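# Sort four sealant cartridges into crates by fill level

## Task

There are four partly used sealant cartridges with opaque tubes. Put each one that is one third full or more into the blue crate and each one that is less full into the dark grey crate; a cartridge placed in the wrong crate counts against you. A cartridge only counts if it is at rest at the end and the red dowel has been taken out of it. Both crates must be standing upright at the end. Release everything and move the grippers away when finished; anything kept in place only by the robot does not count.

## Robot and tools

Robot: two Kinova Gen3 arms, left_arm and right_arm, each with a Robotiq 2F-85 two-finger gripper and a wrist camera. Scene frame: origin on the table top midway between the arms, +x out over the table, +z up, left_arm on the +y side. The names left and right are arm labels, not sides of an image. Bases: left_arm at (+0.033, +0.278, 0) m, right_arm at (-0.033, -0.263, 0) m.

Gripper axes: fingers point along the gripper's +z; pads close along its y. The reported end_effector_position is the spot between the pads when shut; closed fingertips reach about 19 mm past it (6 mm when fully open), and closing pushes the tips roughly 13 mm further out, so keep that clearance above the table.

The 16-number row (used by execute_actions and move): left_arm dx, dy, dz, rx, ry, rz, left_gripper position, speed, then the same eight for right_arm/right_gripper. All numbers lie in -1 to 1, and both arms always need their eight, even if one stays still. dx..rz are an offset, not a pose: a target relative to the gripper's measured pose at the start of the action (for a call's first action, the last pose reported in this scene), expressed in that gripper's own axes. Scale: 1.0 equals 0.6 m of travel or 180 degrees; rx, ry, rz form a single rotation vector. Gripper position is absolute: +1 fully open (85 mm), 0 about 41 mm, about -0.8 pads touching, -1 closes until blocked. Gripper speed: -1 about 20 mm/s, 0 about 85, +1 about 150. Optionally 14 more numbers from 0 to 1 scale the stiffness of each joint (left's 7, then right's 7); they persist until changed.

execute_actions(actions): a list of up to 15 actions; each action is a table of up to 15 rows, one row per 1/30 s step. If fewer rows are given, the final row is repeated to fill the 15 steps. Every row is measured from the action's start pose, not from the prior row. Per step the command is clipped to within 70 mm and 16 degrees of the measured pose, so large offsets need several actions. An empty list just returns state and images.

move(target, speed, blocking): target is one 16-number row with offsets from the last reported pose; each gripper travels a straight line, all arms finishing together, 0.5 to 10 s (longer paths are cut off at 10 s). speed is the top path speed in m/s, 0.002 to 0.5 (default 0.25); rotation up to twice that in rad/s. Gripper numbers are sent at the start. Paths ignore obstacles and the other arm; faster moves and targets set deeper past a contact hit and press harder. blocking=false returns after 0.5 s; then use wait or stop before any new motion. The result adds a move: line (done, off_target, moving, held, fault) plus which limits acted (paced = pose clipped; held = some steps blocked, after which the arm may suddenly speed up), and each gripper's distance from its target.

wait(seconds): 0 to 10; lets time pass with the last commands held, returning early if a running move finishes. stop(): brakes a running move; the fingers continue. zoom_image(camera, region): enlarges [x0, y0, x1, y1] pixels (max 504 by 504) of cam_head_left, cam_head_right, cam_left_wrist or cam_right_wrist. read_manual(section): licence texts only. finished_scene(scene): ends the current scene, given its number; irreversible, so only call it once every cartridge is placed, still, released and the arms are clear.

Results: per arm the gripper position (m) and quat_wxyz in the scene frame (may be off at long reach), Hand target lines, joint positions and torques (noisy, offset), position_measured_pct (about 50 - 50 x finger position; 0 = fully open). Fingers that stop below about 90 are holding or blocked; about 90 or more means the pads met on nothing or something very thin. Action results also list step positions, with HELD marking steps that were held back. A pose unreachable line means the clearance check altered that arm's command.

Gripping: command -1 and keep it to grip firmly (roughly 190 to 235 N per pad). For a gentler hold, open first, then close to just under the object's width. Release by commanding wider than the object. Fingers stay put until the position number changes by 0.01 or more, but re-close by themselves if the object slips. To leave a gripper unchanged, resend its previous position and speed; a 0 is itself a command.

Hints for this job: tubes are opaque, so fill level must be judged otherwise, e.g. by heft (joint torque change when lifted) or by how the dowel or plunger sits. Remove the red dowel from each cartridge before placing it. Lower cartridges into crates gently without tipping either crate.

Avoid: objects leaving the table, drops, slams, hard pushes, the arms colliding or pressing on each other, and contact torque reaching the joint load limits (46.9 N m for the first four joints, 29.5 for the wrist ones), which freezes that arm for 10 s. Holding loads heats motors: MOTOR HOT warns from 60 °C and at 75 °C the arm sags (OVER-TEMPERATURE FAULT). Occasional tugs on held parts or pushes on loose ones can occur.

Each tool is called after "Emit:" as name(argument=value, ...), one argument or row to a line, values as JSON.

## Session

Emit:
execute_actions(
  actions=[],
)

Scene clock: 0.00 s.
left_arm: end_effector_position=(+0.4332, +0.5547, +0.3079) position_measured_pct=0.0 end_effector_quat_wxyz=(+0.087, -0.141, +0.810, +0.563) | right_arm: end_effector_position=(+0.3376, -0.6174, +0.1985) position_measured_pct=0.0 end_effector_quat_wxyz=(+0.010, +0.927, +0.371, -0.048)
Joint positions: left_arm=[-0.009  0.51  -0.305  1.927 -1.257  1.164  2.672] | right_arm=[ 0.502  0.615  0.428  1.415 -0.159  1.181  0.021]
Joint velocities: left_arm=[-0.    -0.001  0.001 -0.    -0.     0.     0.   ] | right_arm=[-0.001  0.    -0.     0.     0.001  0.     0.   ]
Joint torques (N m, as the joint torque sensors report them, + toward a larger angle): no reading
Motor temperatures (°C, as the motors report them): left_arm=[30 32 25 28 36 30 48] | right_arm=[29 36 28 32 35 32 36]
Hand target (left_arm): +0.433, +0.555, +0.308; +0.087, -0.141, +0.810, +0.563
Hand target (right_arm): +0.338, -0.617, +0.199; +0.010, +0.927, +0.371, -0.048
Joint stiffness scale: left_arm=[1. 1. 1. 1. 1. 1. 1.] | right_arm=[1. 1. 1. 1. 1. 1. 1.]

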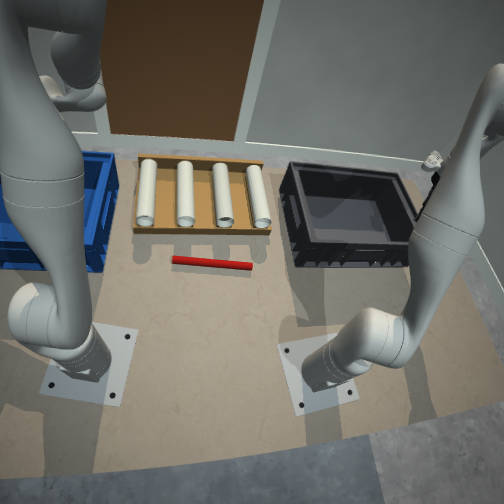

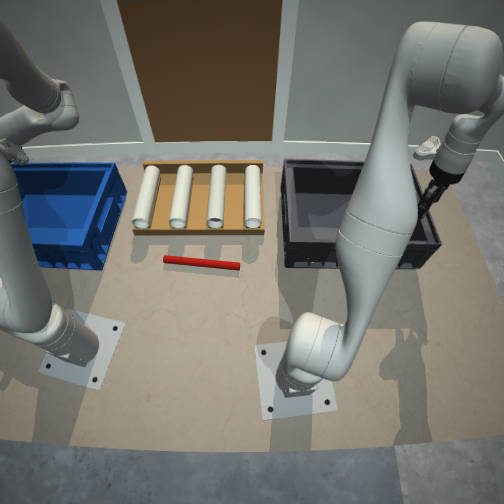

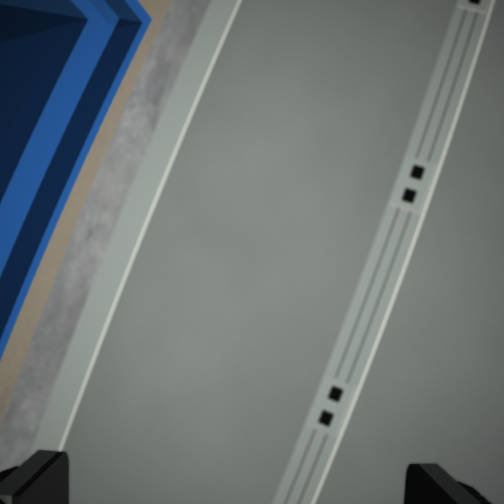

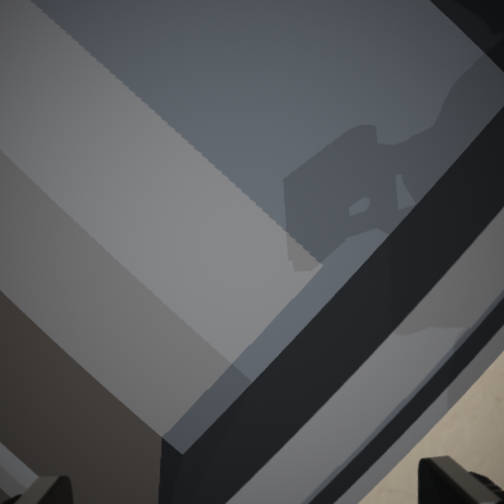

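Emit:
move(
  target=[0, 0, 0, 0.383, 0.059, 0.096, 1, 0.5, 0, 0, 0, 0, 0, 0, 1, 0],
  speed=0.3,
)

Scene clock: 10.17 s.
left_arm: end_effector_position=(+0.4330, +0.5559, +0.3092) position_measured_pct=0.0 end_effector_quat_wxyz=(+0.000, -0.002, +1.000, +0.005) | right_arm: end_effector_position=(+0.3376, -0.6174, +0.1985) position_measured_pct=0.0 end_effector_quat_wxyz=(+0.010, +0.927, +0.371, -0.048)
Joint positions: left_arm=[-0.743  0.43  -0.185  1.293  0.07   1.417  0.856] | right_arm=[ 0.502  0.615  0.428  1.415 -0.159  1.181  0.021]
Joint velocities: left_arm=[-0.005  0.002  0.001 -0.001  0.     0.001  0.   ] | right_arm=[-0.    -0.     0.     0.    -0.    -0.001 -0.   ]
Joint torques (N m, as the joint torque sensors report them, + toward a larger angle): left_arm=[ -0.13 -17.92  -0.87  -9.19  -0.39  -0.01   0.09] | right_arm=[  0.31 -18.22   2.63  -7.73   0.36   0.22  -0.07]
Motor temperatures (°C, as the motors report them): left_arm=[30 32 25 28 36 30 48] | right_arm=[29 36 28 32 35 32 36]
Hand target (left_arm): +0.434, +0.554, +0.308; +0.001, +0.001, +1.000, +0.000
Hand target (right_arm): +0.338, -0.617, +0.199; +0.010, +0.927, +0.371, -0.048
Off the commanded pose (left_arm): 0.002 m, 1 deg.
Off the commanded pose (right_arm): 0.000 m, 0 deg.
Joint stiffness scale: left_arm=[1. 1. 1. 1. 1. 1. 1.] | right_arm=[1. 1. 1. 1. 1. 1. 1.]
move: done

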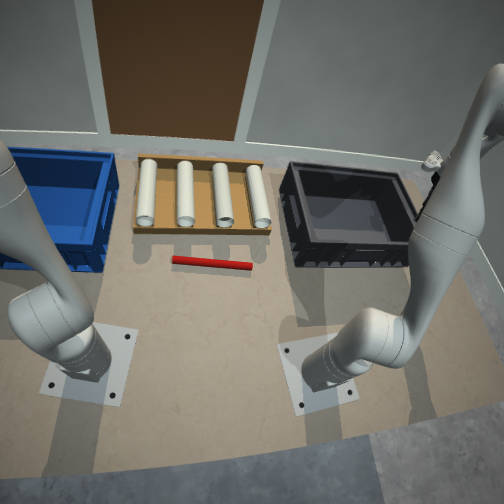

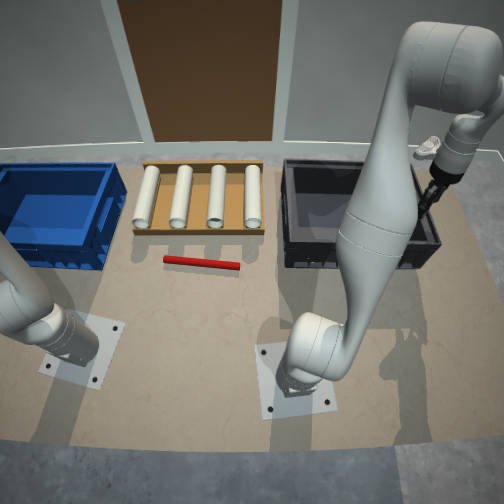

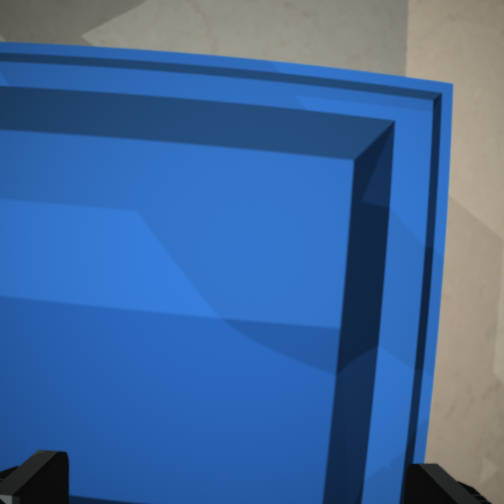

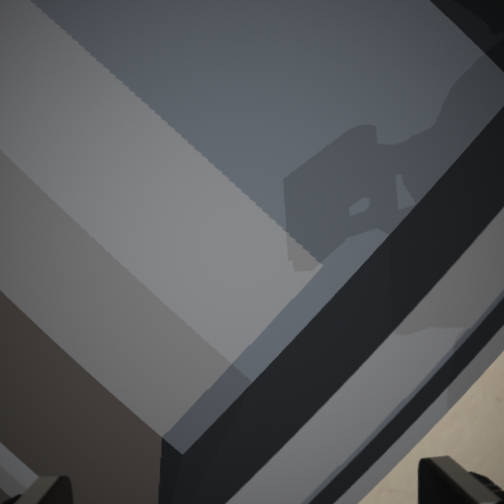

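Emit:
execute_actions(
  actions=[],
)

Scene clock: 27.50 s.
left_arm: end_effector_position=(+0.4328, +0.5561, +0.3091) position_measured_pct=0.0 end_effector_quat_wxyz=(+0.000, -0.002, +1.000, +0.005) | right_arm: end_effector_position=(+0.3376, -0.6174, +0.1985) position_measured_pct=0.0 end_effector_quat_wxyz=(+0.010, +0.927, +0.371, -0.048)
Joint positions: left_arm=[-0.744  0.431 -0.185  1.293  0.07   1.417  0.856] | right_arm=[ 0.502  0.615  0.428  1.415 -0.159  1.181  0.021]
Joint velocities: left_arm=[ 0.001  0.001  0.001  0.    -0.     0.    -0.   ] | right_arm=[-0.     0.     0.    -0.001  0.001 -0.    -0.   ]
Joint torques (N m, as the joint torque sensors report them, + toward a larger angle): left_arm=[ -0.32 -17.8   -0.9   -9.08  -0.21   0.02   0.11] | right_arm=[ -0.23 -17.95   3.09  -7.78   0.55   0.2    0.3 ]
Motor temperatures (°C, as the motors report them): left_arm=[30 32 25 28 36 30 48] | right_arm=[29 36 28 33 35 32 36]
Hand target (left_arm): +0.434, +0.554, +0.308; +0.001, +0.001, +1.000, +0.000
Hand target (right_arm): +0.338, -0.617, +0.199; +0.010, +0.927, +0.371, -0.048
Off the commanded pose (left_arm): 0.002 m, 1 deg.
Off the commanded pose (right_arm): 0.000 m, 0 deg.
Joint stiffness scale: left_arm=[1. 1. 1. 1. 1. 1. 1.] | right_arm=[1. 1. 1. 1. 1. 1. 1.]

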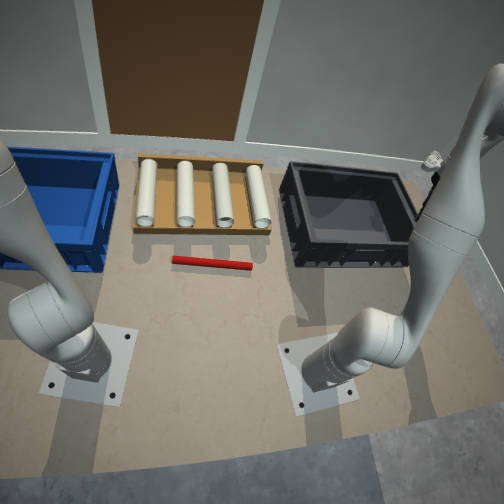

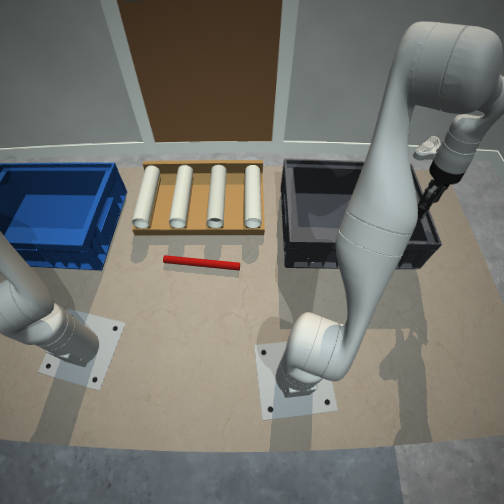

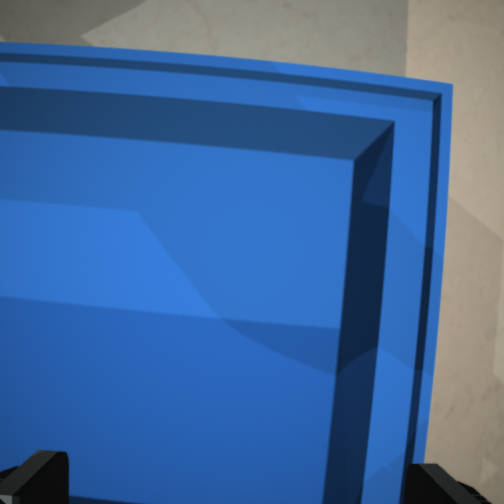

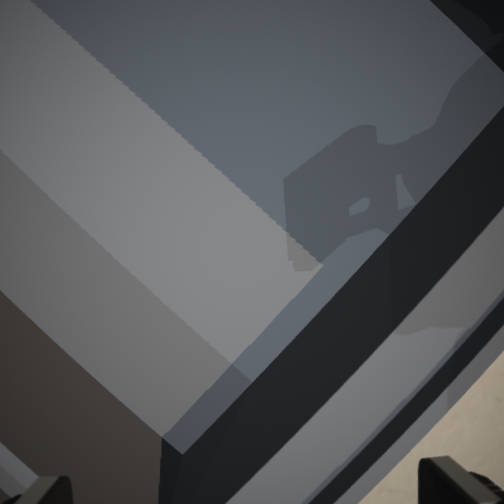

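Emit:
move(
  target=[0.238, -0.793, 0.182, 0, 0, 0, 1, 0, 0, 0, 0, 0, 0, 0, 1, 0],
  speed=0.25,
)

Scene clock: 36.83 s.
left_arm: end_effector_position=(+0.2882, +0.0837, +0.1943) position_measured_pct=0.0 end_effector_quat_wxyz=(-0.004, -0.004, +1.000, +0.005) | right_arm: end_effector_position=(+0.3376, -0.6174, +0.1985) position_measured_pct=0.0 end_effector_quat_wxyz=(+0.010, +0.927, +0.371, -0.048)
Joint positions: left_arm=[ 0.046  0.186  0.383  2.063 -0.092  0.92   2.262] | right_arm=[ 0.502  0.615  0.428  1.415 -0.159  1.181  0.021]
Joint velocities: left_arm=[ 0.012  0.002  0.    -0.001  0.    -0.    -0.   ] | right_arm=[-0.    -0.    -0.     0.     0.001  0.001 -0.001]
Joint torques (N m, as the joint torque sensors report them, + toward a larger angle): left_arm=[ -0.45 -10.53   0.14  -7.46  -0.09   0.1    0.16] | right_arm=[  0.26 -18.06   3.09  -7.54   0.42   0.34   0.21]
Motor temperatures (°C, as the motors report them): left_arm=[30 32 25 28 36 30 48] | right_arm=[29 36 28 33 35 32 36]
Hand target (left_arm): +0.291, +0.083, +0.194; -0.001, -0.002, +1.000, +0.006
Hand target (right_arm): +0.338, -0.617, +0.199; +0.010, +0.927, +0.371, -0.048
Off the commanded pose (left_arm): 0.005 m, 1 deg.
Off the commanded pose (right_arm): 0.000 m, 0 deg.
Joint stiffness scale: left_arm=[1. 1. 1. 1. 1. 1. 1.] | right_arm=[1. 1. 1. 1. 1. 1. 1.]
move: off_target (left_arm)

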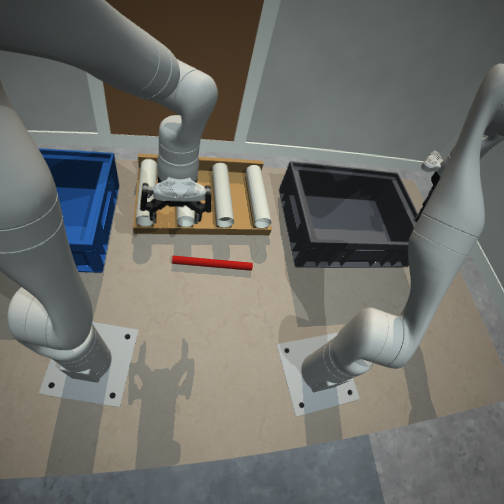

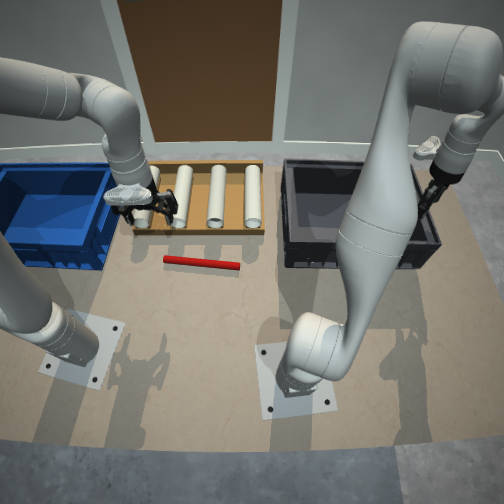

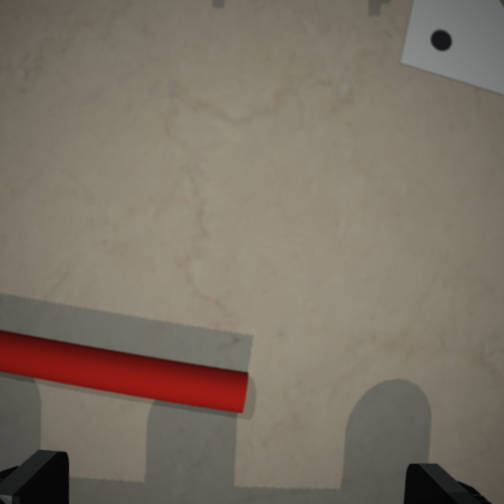

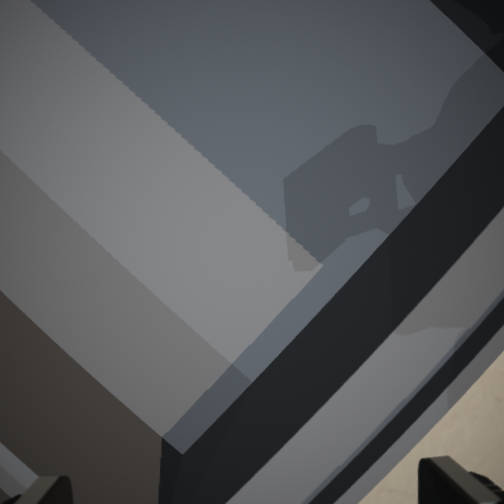

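Emit:
move(
  target=[-0.02, -0.053, 0.1, 0, 0, 0.55, 1, 0, 0, 0, 0, 0, 0, 0, 1, 0],
  speed=0.25,
)

Scene clock: 54.90 s.
left_arm: end_effector_position=(+0.3000, +0.0526, +0.1357) position_measured_pct=0.0 end_effector_quat_wxyz=(-0.007, +0.755, +0.656, +0.001) | right_arm: end_effector_position=(+0.3376, -0.6174, +0.1985) position_measured_pct=0.0 end_effector_quat_wxyz=(+0.010, +0.927, +0.371, -0.048)
Joint positions: left_arm=[-0.001  0.389  0.564  2.08  -0.302  0.765  0.817] | right_arm=[ 0.502  0.615  0.428  1.415 -0.159  1.181  0.021]
Joint velocities: left_arm=[-0.002  0.005 -0.001  0.    -0.    -0.    -0.007] | right_arm=[-0.     0.    -0.    -0.002 -0.001  0.001  0.   ]
Joint torques (N m, as the joint torque sensors report them, + toward a larger angle): left_arm=[ -0.44 -13.05   1.39  -5.99  -0.17  -0.17   0.09] | right_arm=[  0.03 -17.77   3.07  -7.98   0.52   0.14   0.1 ]
Motor temperatures (°C, as the motors report them): left_arm=[30 32 25 28 36 30 48] | right_arm=[29 36 28 33 35 32 36]
Hand target (left_arm): +0.300, +0.053, +0.134; -0.007, +0.758, +0.652, +0.001
Hand target (right_arm): +0.338, -0.617, +0.199; +0.010, +0.927, +0.371, -0.048
Off the commanded pose (left_arm): 0.002 m, 1 deg.
Off the commanded pose (right_arm): 0.000 m, 0 deg.
Joint stiffness scale: left_arm=[1. 1. 1. 1. 1. 1. 1.] | right_arm=[1. 1. 1. 1. 1. 1. 1.]
move: done

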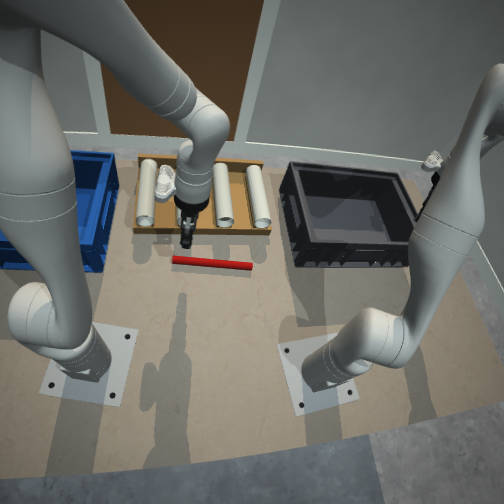

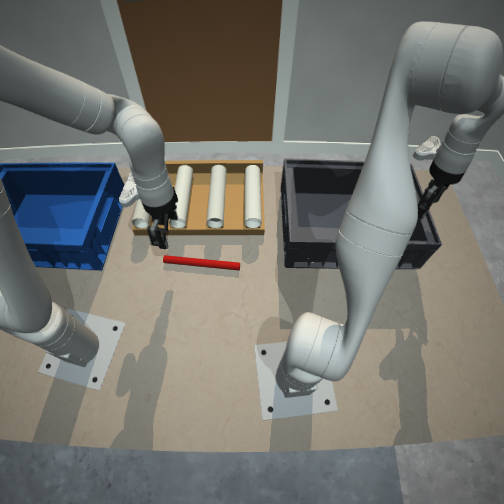

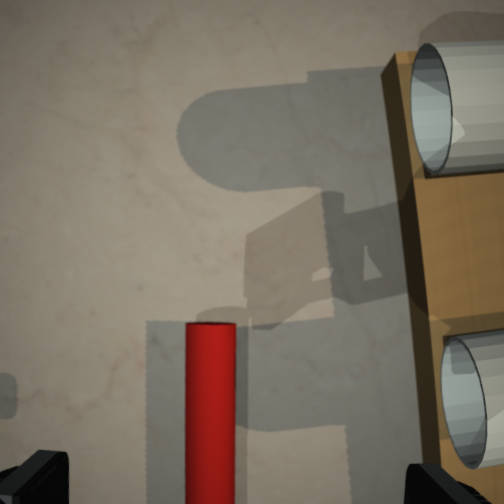

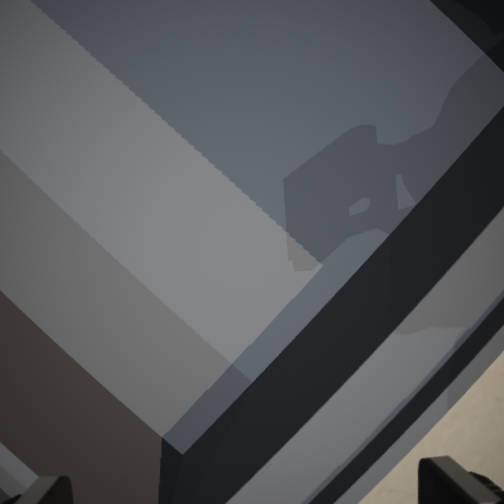

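Emit:
move(
  target=[0, -0.015, 0.175, 0, 0, 0, 1, 0, 0, 0, 0, 0, 0, 0, 1, 0],
  speed=0.15,
)

Emit:
move(
  target=[0, 0, 0, 0, 0, 0, -1, 0, 0, 0, 0, 0, 0, 0, 1, 0],
)

Scene clock: 64.70 s.
left_arm: end_effector_position=(+0.2913, +0.0541, +0.0329) position_measured_pct=0.0 end_effector_quat_wxyz=(-0.006, +0.754, +0.657, +0.001) | right_arm: end_effector_position=(+0.3376, -0.6174, +0.1985) position_measured_pct=0.0 end_effector_quat_wxyz=(+0.010, +0.927, +0.371, -0.048)
Joint positions: left_arm=[ 0.173  0.611  0.367  2.202 -0.532  0.425  1.038] | right_arm=[ 0.502  0.615  0.428  1.415 -0.159  1.181  0.021]
Joint velocities: left_arm=[ 0.011  0.001 -0.006  0.    -0.    -0.002 -0.   ] | right_arm=[ 0.     0.    -0.     0.001 -0.     0.     0.001]
Joint torques (N m, as the joint torque sensors report them, + toward a larger angle): left_arm=[ -0.38 -14.67   1.25  -2.97   0.14   0.03  -0.01] | right_arm=[  0.69 -18.37   2.97  -8.06   0.31   0.41   0.37]
Motor temperatures (°C, as the motors report them): left_arm=[30 32 25 28 36 30 48] | right_arm=[29 36 28 33 35 32 36]
Hand target (left_arm): +0.291, +0.055, +0.031; -0.007, +0.755, +0.656, +0.001
Hand target (right_arm): +0.338, -0.617, +0.199; +0.010, +0.927, +0.371, -0.048
Off the commanded pose (left_arm): 0.003 m, 0 deg.
Off the commanded pose (right_arm): 0.000 m, 0 deg.
Joint stiffness scale: left_arm=[1. 1. 1. 1. 1. 1. 1.] | right_arm=[1. 1. 1. 1. 1. 1. 1.]
move: done

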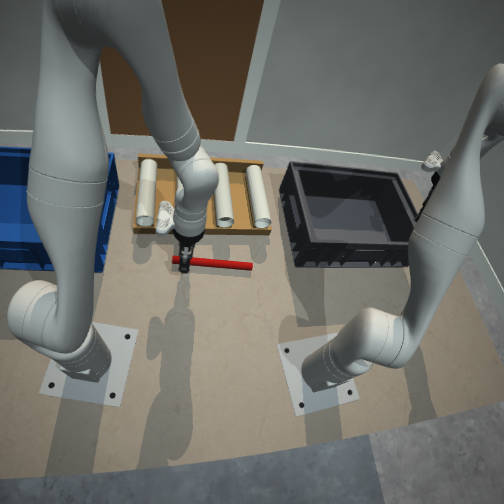

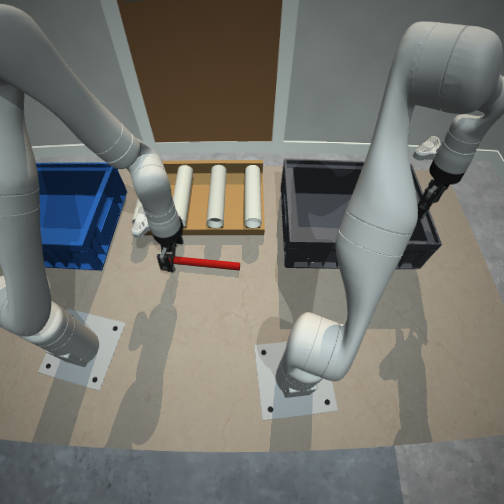

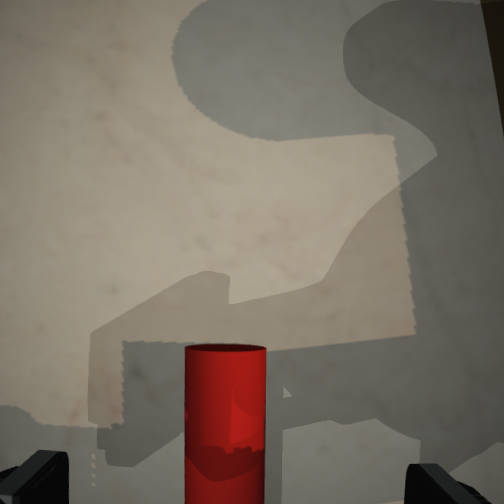

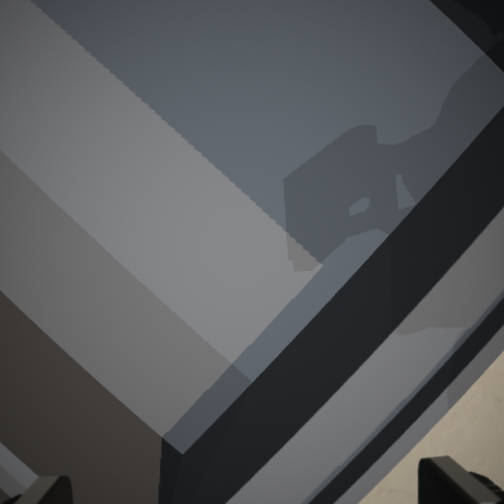

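Scene clock: 65.87 s.
left_arm: end_effector_position=(+0.2916, +0.0540, +0.0333) position_measured_pct=75.4 end_effector_quat_wxyz=(-0.005, +0.754, +0.657, +0.001) | right_arm: end_effector_position=(+0.3376, -0.6174, +0.1985) position_measured_pct=0.0 end_effector_quat_wxyz=(+0.010, +0.927, +0.371, -0.048)
Joint positions: left_arm=[ 0.173  0.61   0.367  2.202 -0.532  0.425  1.038] | right_arm=[ 0.502  0.615  0.428  1.415 -0.159  1.181  0.021]
Joint velocities: left_arm=[-0.     0.    -0.001  0.    -0.     0.    -0.   ] | right_arm=[ 0.001  0.001  0.    -0.001 -0.     0.001  0.001]
Joint torques (N m, as the joint torque sensors report them, + toward a larger angle): left_arm=[ -0.95 -10.86  -0.26  -4.9   -0.67  -1.1    0.43] | right_arm=[  0.18 -18.23   2.56  -7.67   0.33   0.17   0.39]
Motor temperatures (°C, as the motors report them): left_arm=[30 32 25 28 36 30 48] | right_arm=[29 36 28 33 35 32 36]
Hand target (left_arm): +0.291, +0.054, +0.033; -0.006, +0.754, +0.657, +0.001
Hand target (right_arm): +0.338, -0.617, +0.199; +0.010, +0.927, +0.371, -0.048
Off the commanded pose (left_arm): 0.001 m, 0 deg.
Off the commanded pose (right_arm): 0.000 m, 0 deg.
Joint stiffness scale: left_arm=[1. 1. 1. 1. 1. 1. 1.] | right_arm=[1. 1. 1. 1. 1. 1. 1.]
move: done

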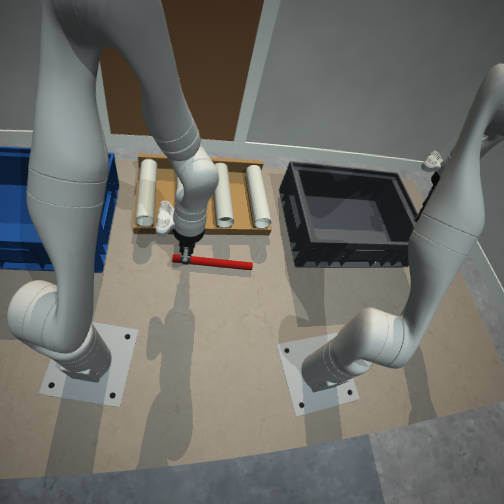

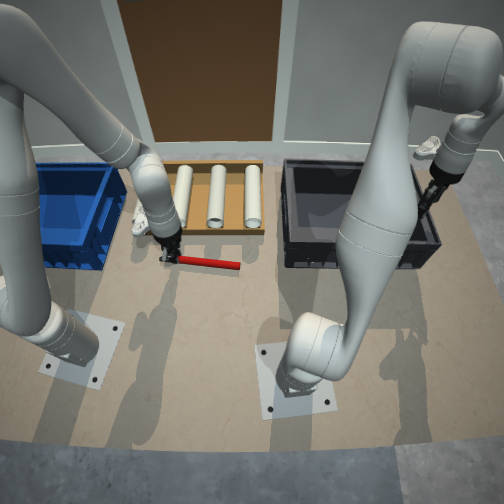

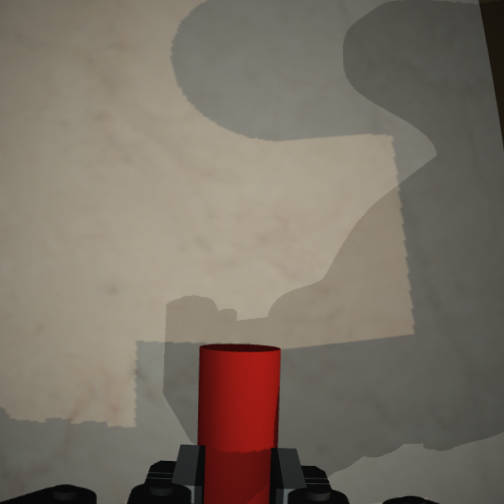

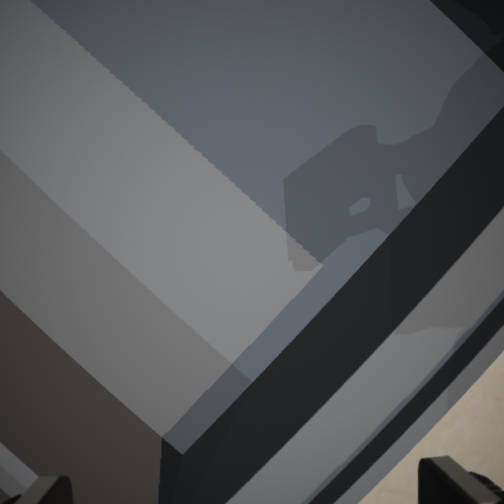

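Emit:
move(
  target=[0, 0, -0.07, 0, 0, 0, -1, 0, 0, 0, 0, 0, 0, 0, 1, 0],
  speed=0.15,
)

Scene clock: 70.90 s.
left_arm: end_effector_position=(+0.2915, +0.0547, +0.0732) position_measured_pct=75.8 end_effector_quat_wxyz=(-0.006, +0.755, +0.656, +0.002) | right_arm: end_effector_position=(+0.3376, -0.6174, +0.1985) position_measured_pct=0.0 end_effector_quat_wxyz=(+0.010, +0.927, +0.371, -0.048)
Joint positions: left_arm=[ 0.091  0.516  0.473  2.176 -0.452  0.556  0.968] | right_arm=[ 0.502  0.615  0.428  1.415 -0.159  1.181  0.021]
Joint velocities: left_arm=[-0.013 -0.004  0.009 -0.     0.     0.003 -0.   ] | right_arm=[ 0.    -0.001 -0.     0.    -0.     0.001 -0.001]
Joint torques (N m, as the joint torque sensors report them, + toward a larger angle): left_arm=[ -0.48 -13.95   1.58  -4.52  -0.28   0.     0.14] | right_arm=[  0.07 -17.86   2.98  -8.03   0.46  -0.06   0.2 ]
Motor temperatures (°C, as the motors report them): left_arm=[30 32 25 28 36 30 48] | right_arm=[29 36 28 33 35 32 36]
Hand target (left_arm): +0.292, +0.054, +0.075; -0.005, +0.754, +0.656, +0.001
Hand target (right_arm): +0.338, -0.617, +0.199; +0.010, +0.927, +0.371, -0.048
Off the commanded pose (left_arm): 0.002 m, 0 deg.
Off the commanded pose (right_arm): 0.000 m, 0 deg.
Joint stiffness scale: left_arm=[1. 1. 1. 1. 1. 1. 1.] | right_arm=[1. 1. 1. 1. 1. 1. 1.]
move: done

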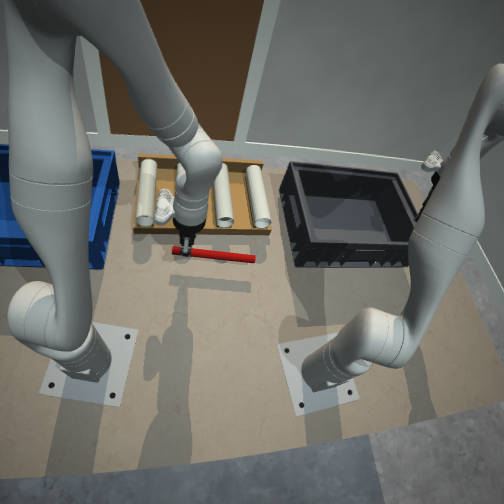

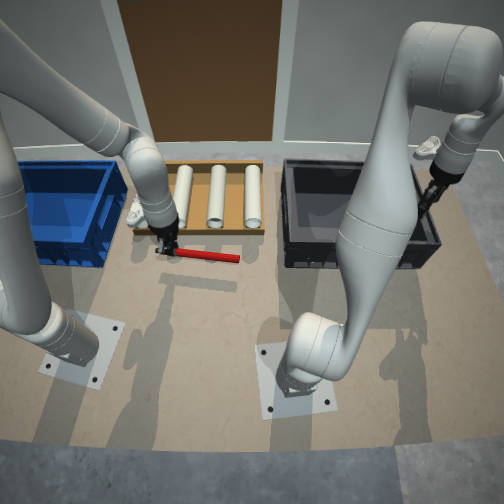

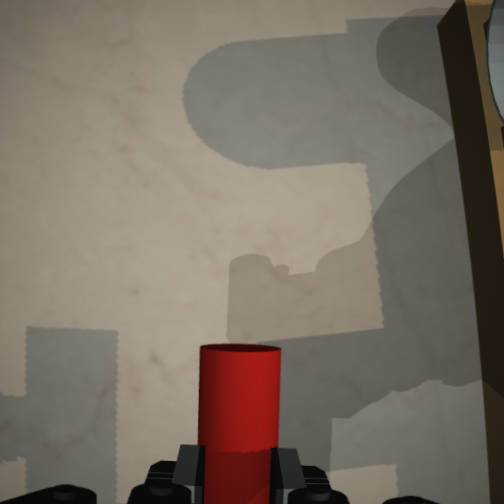

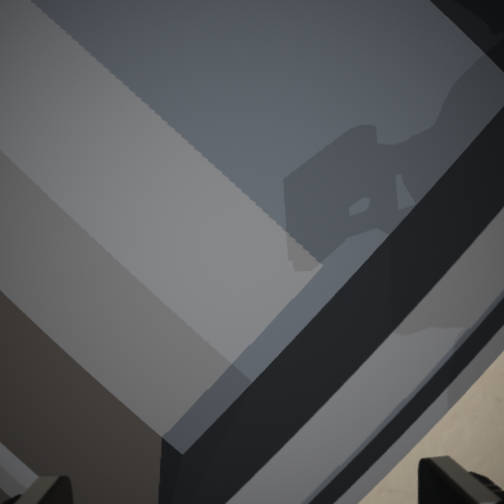

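Emit:
move(
  target=[-0.033, -0.231, 0, 0, 0, -0.55, -1, 0, 0, 0, 0, 0, 0, 0, 1, 0],
  speed=0.15,
)

Scene clock: 89.67 s.
left_arm: end_effector_position=(+0.1518, +0.0550, +0.0734) position_measured_pct=75.8 end_effector_quat_wxyz=(-0.004, -0.006, +1.000, +0.008) | right_arm: end_effector_position=(+0.3376, -0.6174, +0.1985) position_measured_pct=0.0 end_effector_quat_wxyz=(+0.010, +0.927, +0.371, -0.048)
Joint positions: left_arm=[ 0.64   0.361  0.177  2.434 -0.174  0.374  2.755] | right_arm=[ 0.502  0.615  0.428  1.415 -0.159  1.181  0.021]
Joint velocities: left_arm=[ 0.009 -0.002  0.001  0.001  0.    -0.001  0.015] | right_arm=[-0.001  0.    -0.    -0.001 -0.     0.001  0.   ]
Joint torques (N m, as the joint torque sensors report them, + toward a larger angle): left_arm=[ -0.33 -10.89   0.07  -3.18  -0.17   0.16   0.35] | right_arm=[  0.73 -18.78   2.59  -7.73   0.54  -0.04   0.45]
Motor temperatures (°C, as the motors report them): left_arm=[30 32 25 28 36 30 48] | right_arm=[29 36 28 33 35 32 36]
Hand target (left_arm): +0.152, +0.055, +0.074; -0.003, -0.009, +1.000, +0.006
Hand target (right_arm): +0.338, -0.617, +0.199; +0.010, +0.927, +0.371, -0.048
Off the commanded pose (left_arm): 0.001 m, 0 deg.
Off the commanded pose (right_arm): 0.000 m, 0 deg.
Joint stiffness scale: left_arm=[1. 1. 1. 1. 1. 1. 1.] | right_arm=[1. 1. 1. 1. 1. 1. 1.]
move: done

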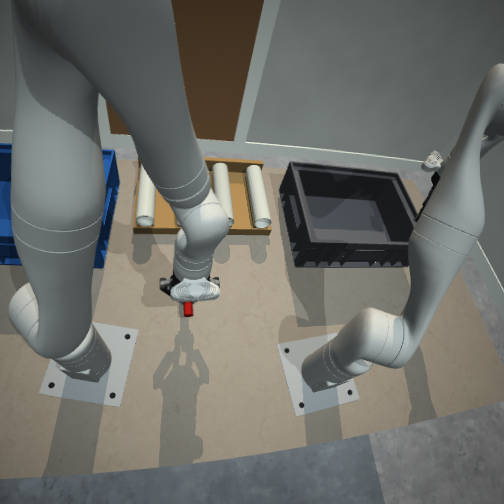

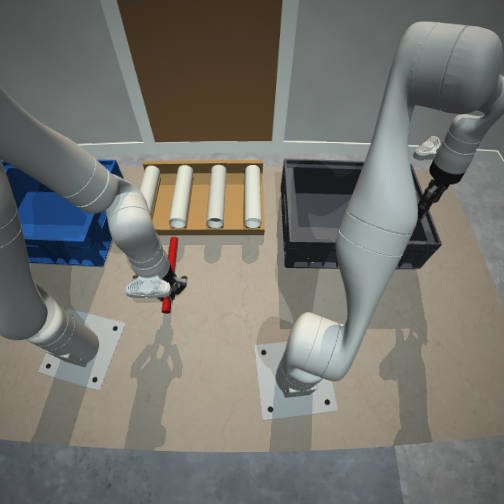

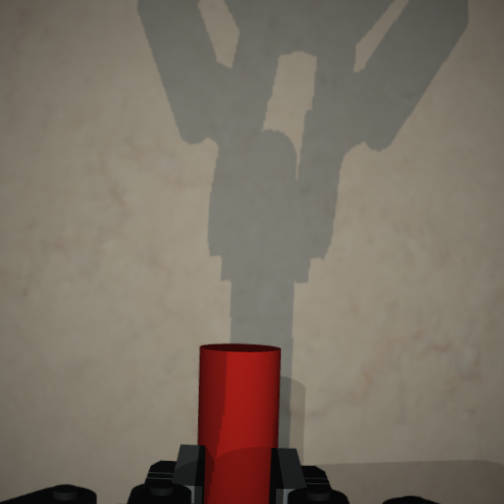

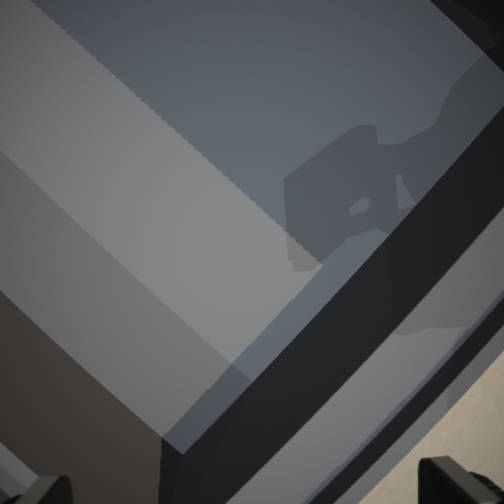

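Emit:
zoom_image(
  camera="cam_head_right",
  region=[100, 140, 290, 320],
)

Region (100, 140, 290, 320) of cam_head_right's 504x504 image, scaled by 2.653, with more detail than that image has; it fills the top 477 rows of this view, and the rest is white.

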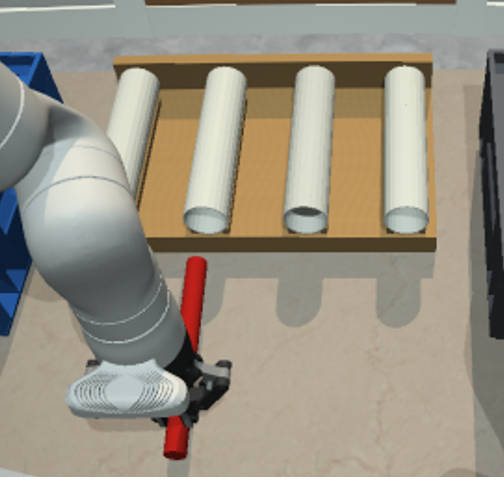

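Emit:
move(
  target=[-0.12, 0, 0, 0, 0, 0, -1, 0, 0, 0, 0, 0, 0, 0, 1, 0],
  speed=0.06,
)

Scene clock: 96.67 s.
left_arm: end_effector_position=(+0.2225, +0.0539, +0.0736) position_measured_pct=75.8 end_effector_quat_wxyz=(-0.003, -0.007, +1.000, +0.005) | right_arm: end_effector_position=(+0.3376, -0.6174, +0.1985) position_measured_pct=0.0 end_effector_quat_wxyz=(+0.010, +0.927, +0.371, -0.048)
Joint positions: left_arm=[ 0.445  0.411  0.177  2.317 -0.174  0.436  2.555] | right_arm=[ 0.502  0.615  0.428  1.415 -0.159  1.181  0.021]
Joint velocities: left_arm=[-0.012  0.003 -0.001 -0.001 -0.     0.001  0.   ] | right_arm=[ 0.     0.001 -0.    -0.    -0.    -0.001 -0.001]
Joint torques (N m, as the joint torque sensors report them, + toward a larger angle): left_arm=[  0.17 -12.21   0.42  -3.72  -0.27   0.15   0.21] | right_arm=[  0.33 -18.02   3.02  -8.16   0.45   0.16   0.06]
Motor temperatures (°C, as the motors report them): left_arm=[30 32 25 28 36 30 48] | right_arm=[29 36 28 33 35 32 36]
Hand target (left_arm): +0.224, +0.056, +0.073; -0.004, -0.006, +1.000, +0.008
Hand target (right_arm): +0.338, -0.617, +0.199; +0.010, +0.927, +0.371, -0.048
Off the commanded pose (left_arm): 0.002 m, 0 deg.
Off the commanded pose (right_arm): 0.000 m, 0 deg.
Joint stiffness scale: left_arm=[1. 1. 1. 1. 1. 1. 1.] | right_arm=[1. 1. 1. 1. 1. 1. 1.]
move: done

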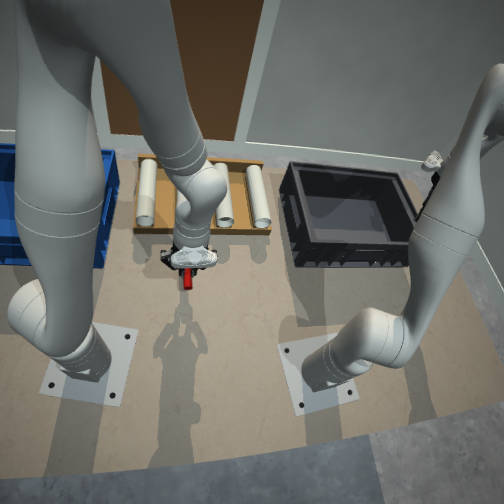

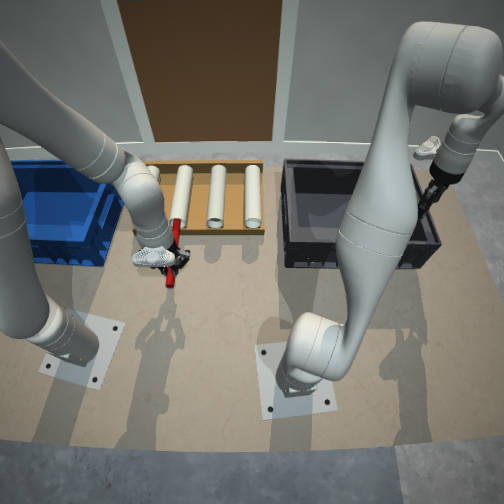

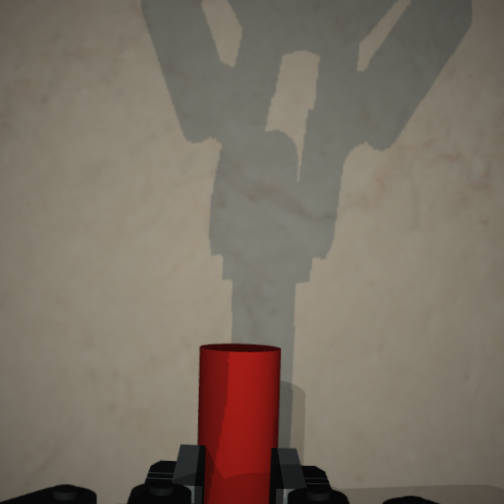

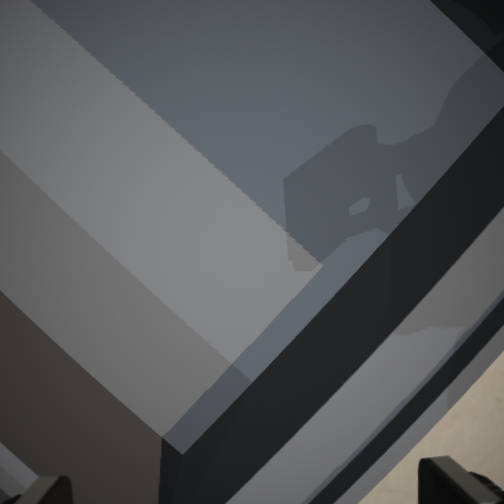

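Emit:
move(
  target=[-0.09, 0, 0, 0, 0, 0, -1, 0, 0, 0, 0, 0, 0, 0, 1, 0],
  speed=0.05,
)

Scene clock: 101.27 s.
left_arm: end_effector_position=(+0.2763, +0.0536, +0.0741) position_measured_pct=75.8 end_effector_quat_wxyz=(-0.001, -0.009, +1.000, +0.003) | right_arm: end_effector_position=(+0.3376, -0.6174, +0.1985) position_measured_pct=0.0 end_effector_quat_wxyz=(+0.010, +0.927, +0.371, -0.048)
Joint positions: left_arm=[ 0.335  0.459  0.177  2.207 -0.174  0.494  2.44 ] | right_arm=[ 0.502  0.615  0.428  1.415 -0.159  1.181  0.021]
Joint velocities: left_arm=[-0.009  0.004 -0.001 -0.002  0.     0.001 -0.   ] | right_arm=[ 0.    -0.    -0.     0.001  0.001 -0.001 -0.001]
Joint torques (N m, as the joint torque sensors report them, + toward a larger angle): left_arm=[ -0.23 -13.58   0.5   -4.39  -0.29  -0.04   0.28] | right_arm=[  0.57 -18.21   3.18  -7.81   0.35   0.35   0.35]
Motor temperatures (°C, as the motors report them): left_arm=[30 32 25 28 36 30 48] | right_arm=[29 36 28 33 35 32 36]
Hand target (left_arm): +0.276, +0.054, +0.073; -0.003, -0.007, +1.000, +0.005
Hand target (right_arm): +0.338, -0.617, +0.199; +0.010, +0.927, +0.371, -0.048
Off the commanded pose (left_arm): 0.001 m, 0 deg.
Off the commanded pose (right_arm): 0.000 m, 0 deg.
Joint stiffness scale: left_arm=[1. 1. 1. 1. 1. 1. 1.] | right_arm=[1. 1. 1. 1. 1. 1. 1.]
move: done

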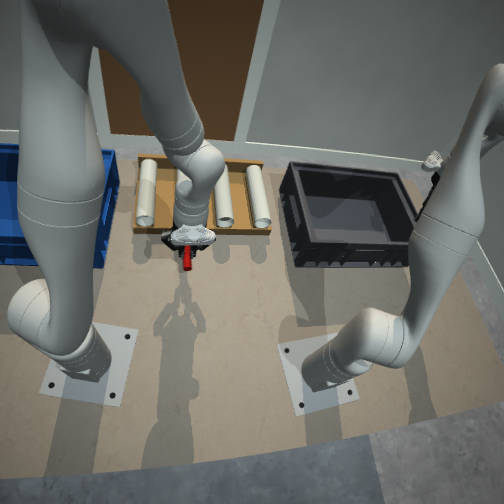

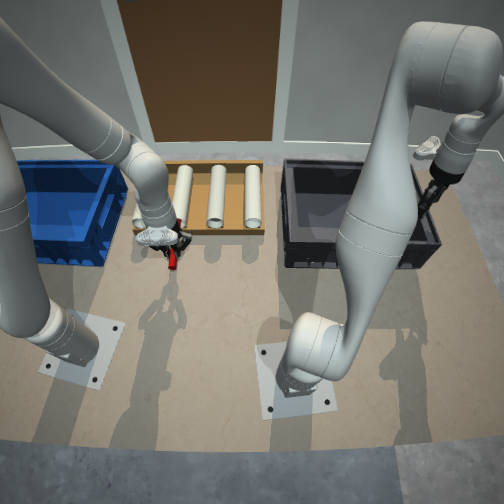

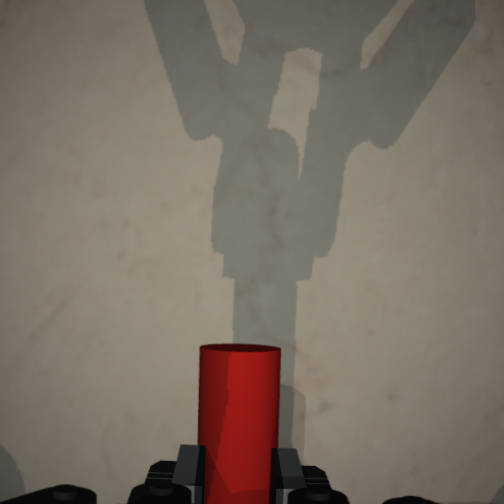

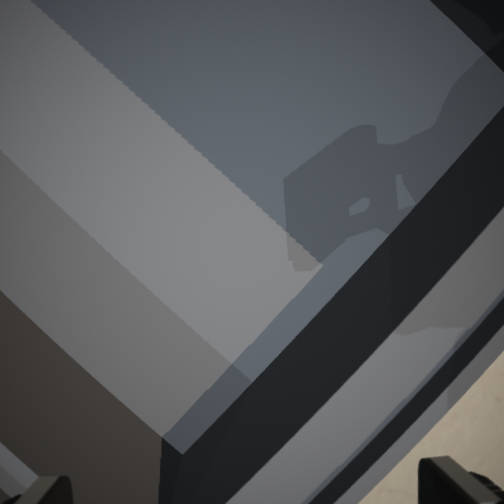

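Emit:
move(
  target=[-0.08, 0, 0, 0, 0, 0, -1, 0, 0, 0, 0, 0, 0, 0, 1, 0],
  speed=0.05,
)

Scene clock: 105.47 s.
left_arm: end_effector_position=(+0.3245, +0.0537, +0.0749) position_measured_pct=75.8 end_effector_quat_wxyz=(+0.002, -0.011, +1.000, +0.002) | right_arm: end_effector_position=(+0.3376, -0.6174, +0.1985) position_measured_pct=0.0 end_effector_quat_wxyz=(+0.010, +0.927, +0.371, -0.048)
Joint positions: left_arm=[ 0.257  0.506  0.177  2.096 -0.174  0.552  2.358] | right_arm=[ 0.502  0.615  0.428  1.415 -0.159  1.181  0.021]
Joint velocities: left_arm=[-0.007  0.004 -0.001 -0.002 -0.     0.002 -0.   ] | right_arm=[-0.     0.    -0.    -0.001 -0.001  0.001 -0.001]
Joint torques (N m, as the joint torque sensors report them, + toward a larger angle): left_arm=[  0.   -15.24   0.43  -4.66  -0.2    0.12   0.1 ] | right_arm=[  0.19 -18.43   2.72  -8.37   0.35   0.27   0.43]
Motor temperatures (°C, as the motors report them): left_arm=[30 32 25 28 36 30 48] | right_arm=[29 36 28 33 35 32 36]
Hand target (left_arm): +0.324, +0.054, +0.074; -0.001, -0.009, +1.000, +0.003
Hand target (right_arm): +0.338, -0.617, +0.199; +0.010, +0.927, +0.371, -0.048
Off the commanded pose (left_arm): 0.001 m, 0 deg.
Off the commanded pose (right_arm): 0.000 m, 0 deg.
Joint stiffness scale: left_arm=[1. 1. 1. 1. 1. 1. 1.] | right_arm=[1. 1. 1. 1. 1. 1. 1.]
move: done

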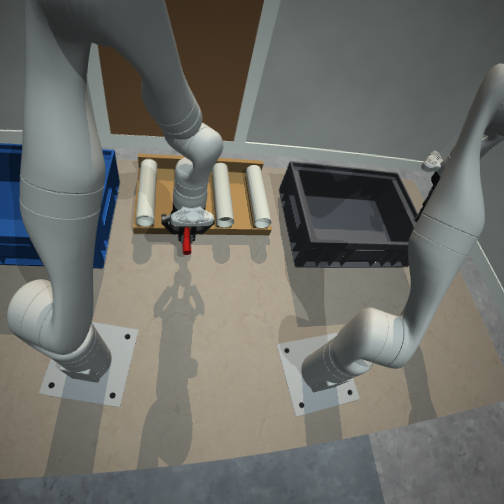

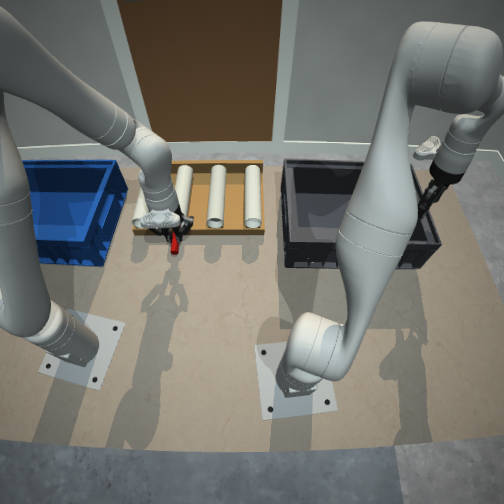

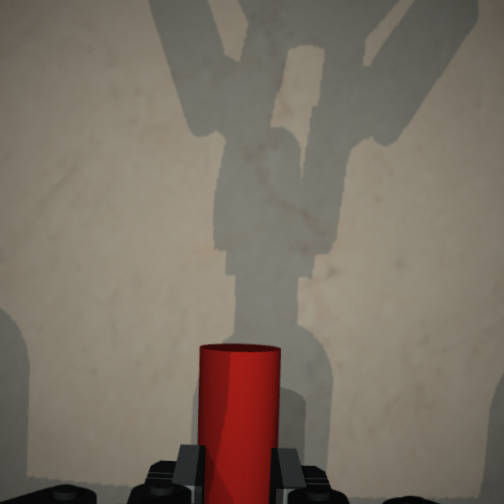

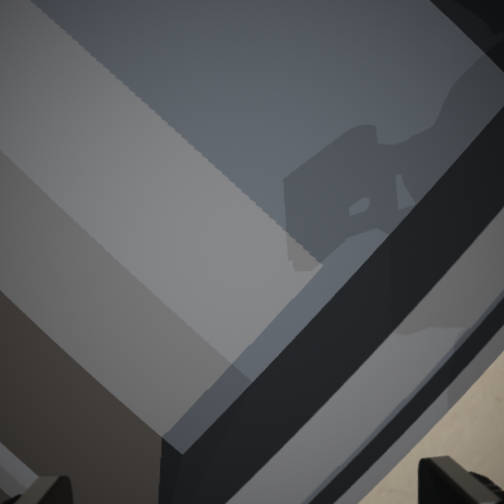

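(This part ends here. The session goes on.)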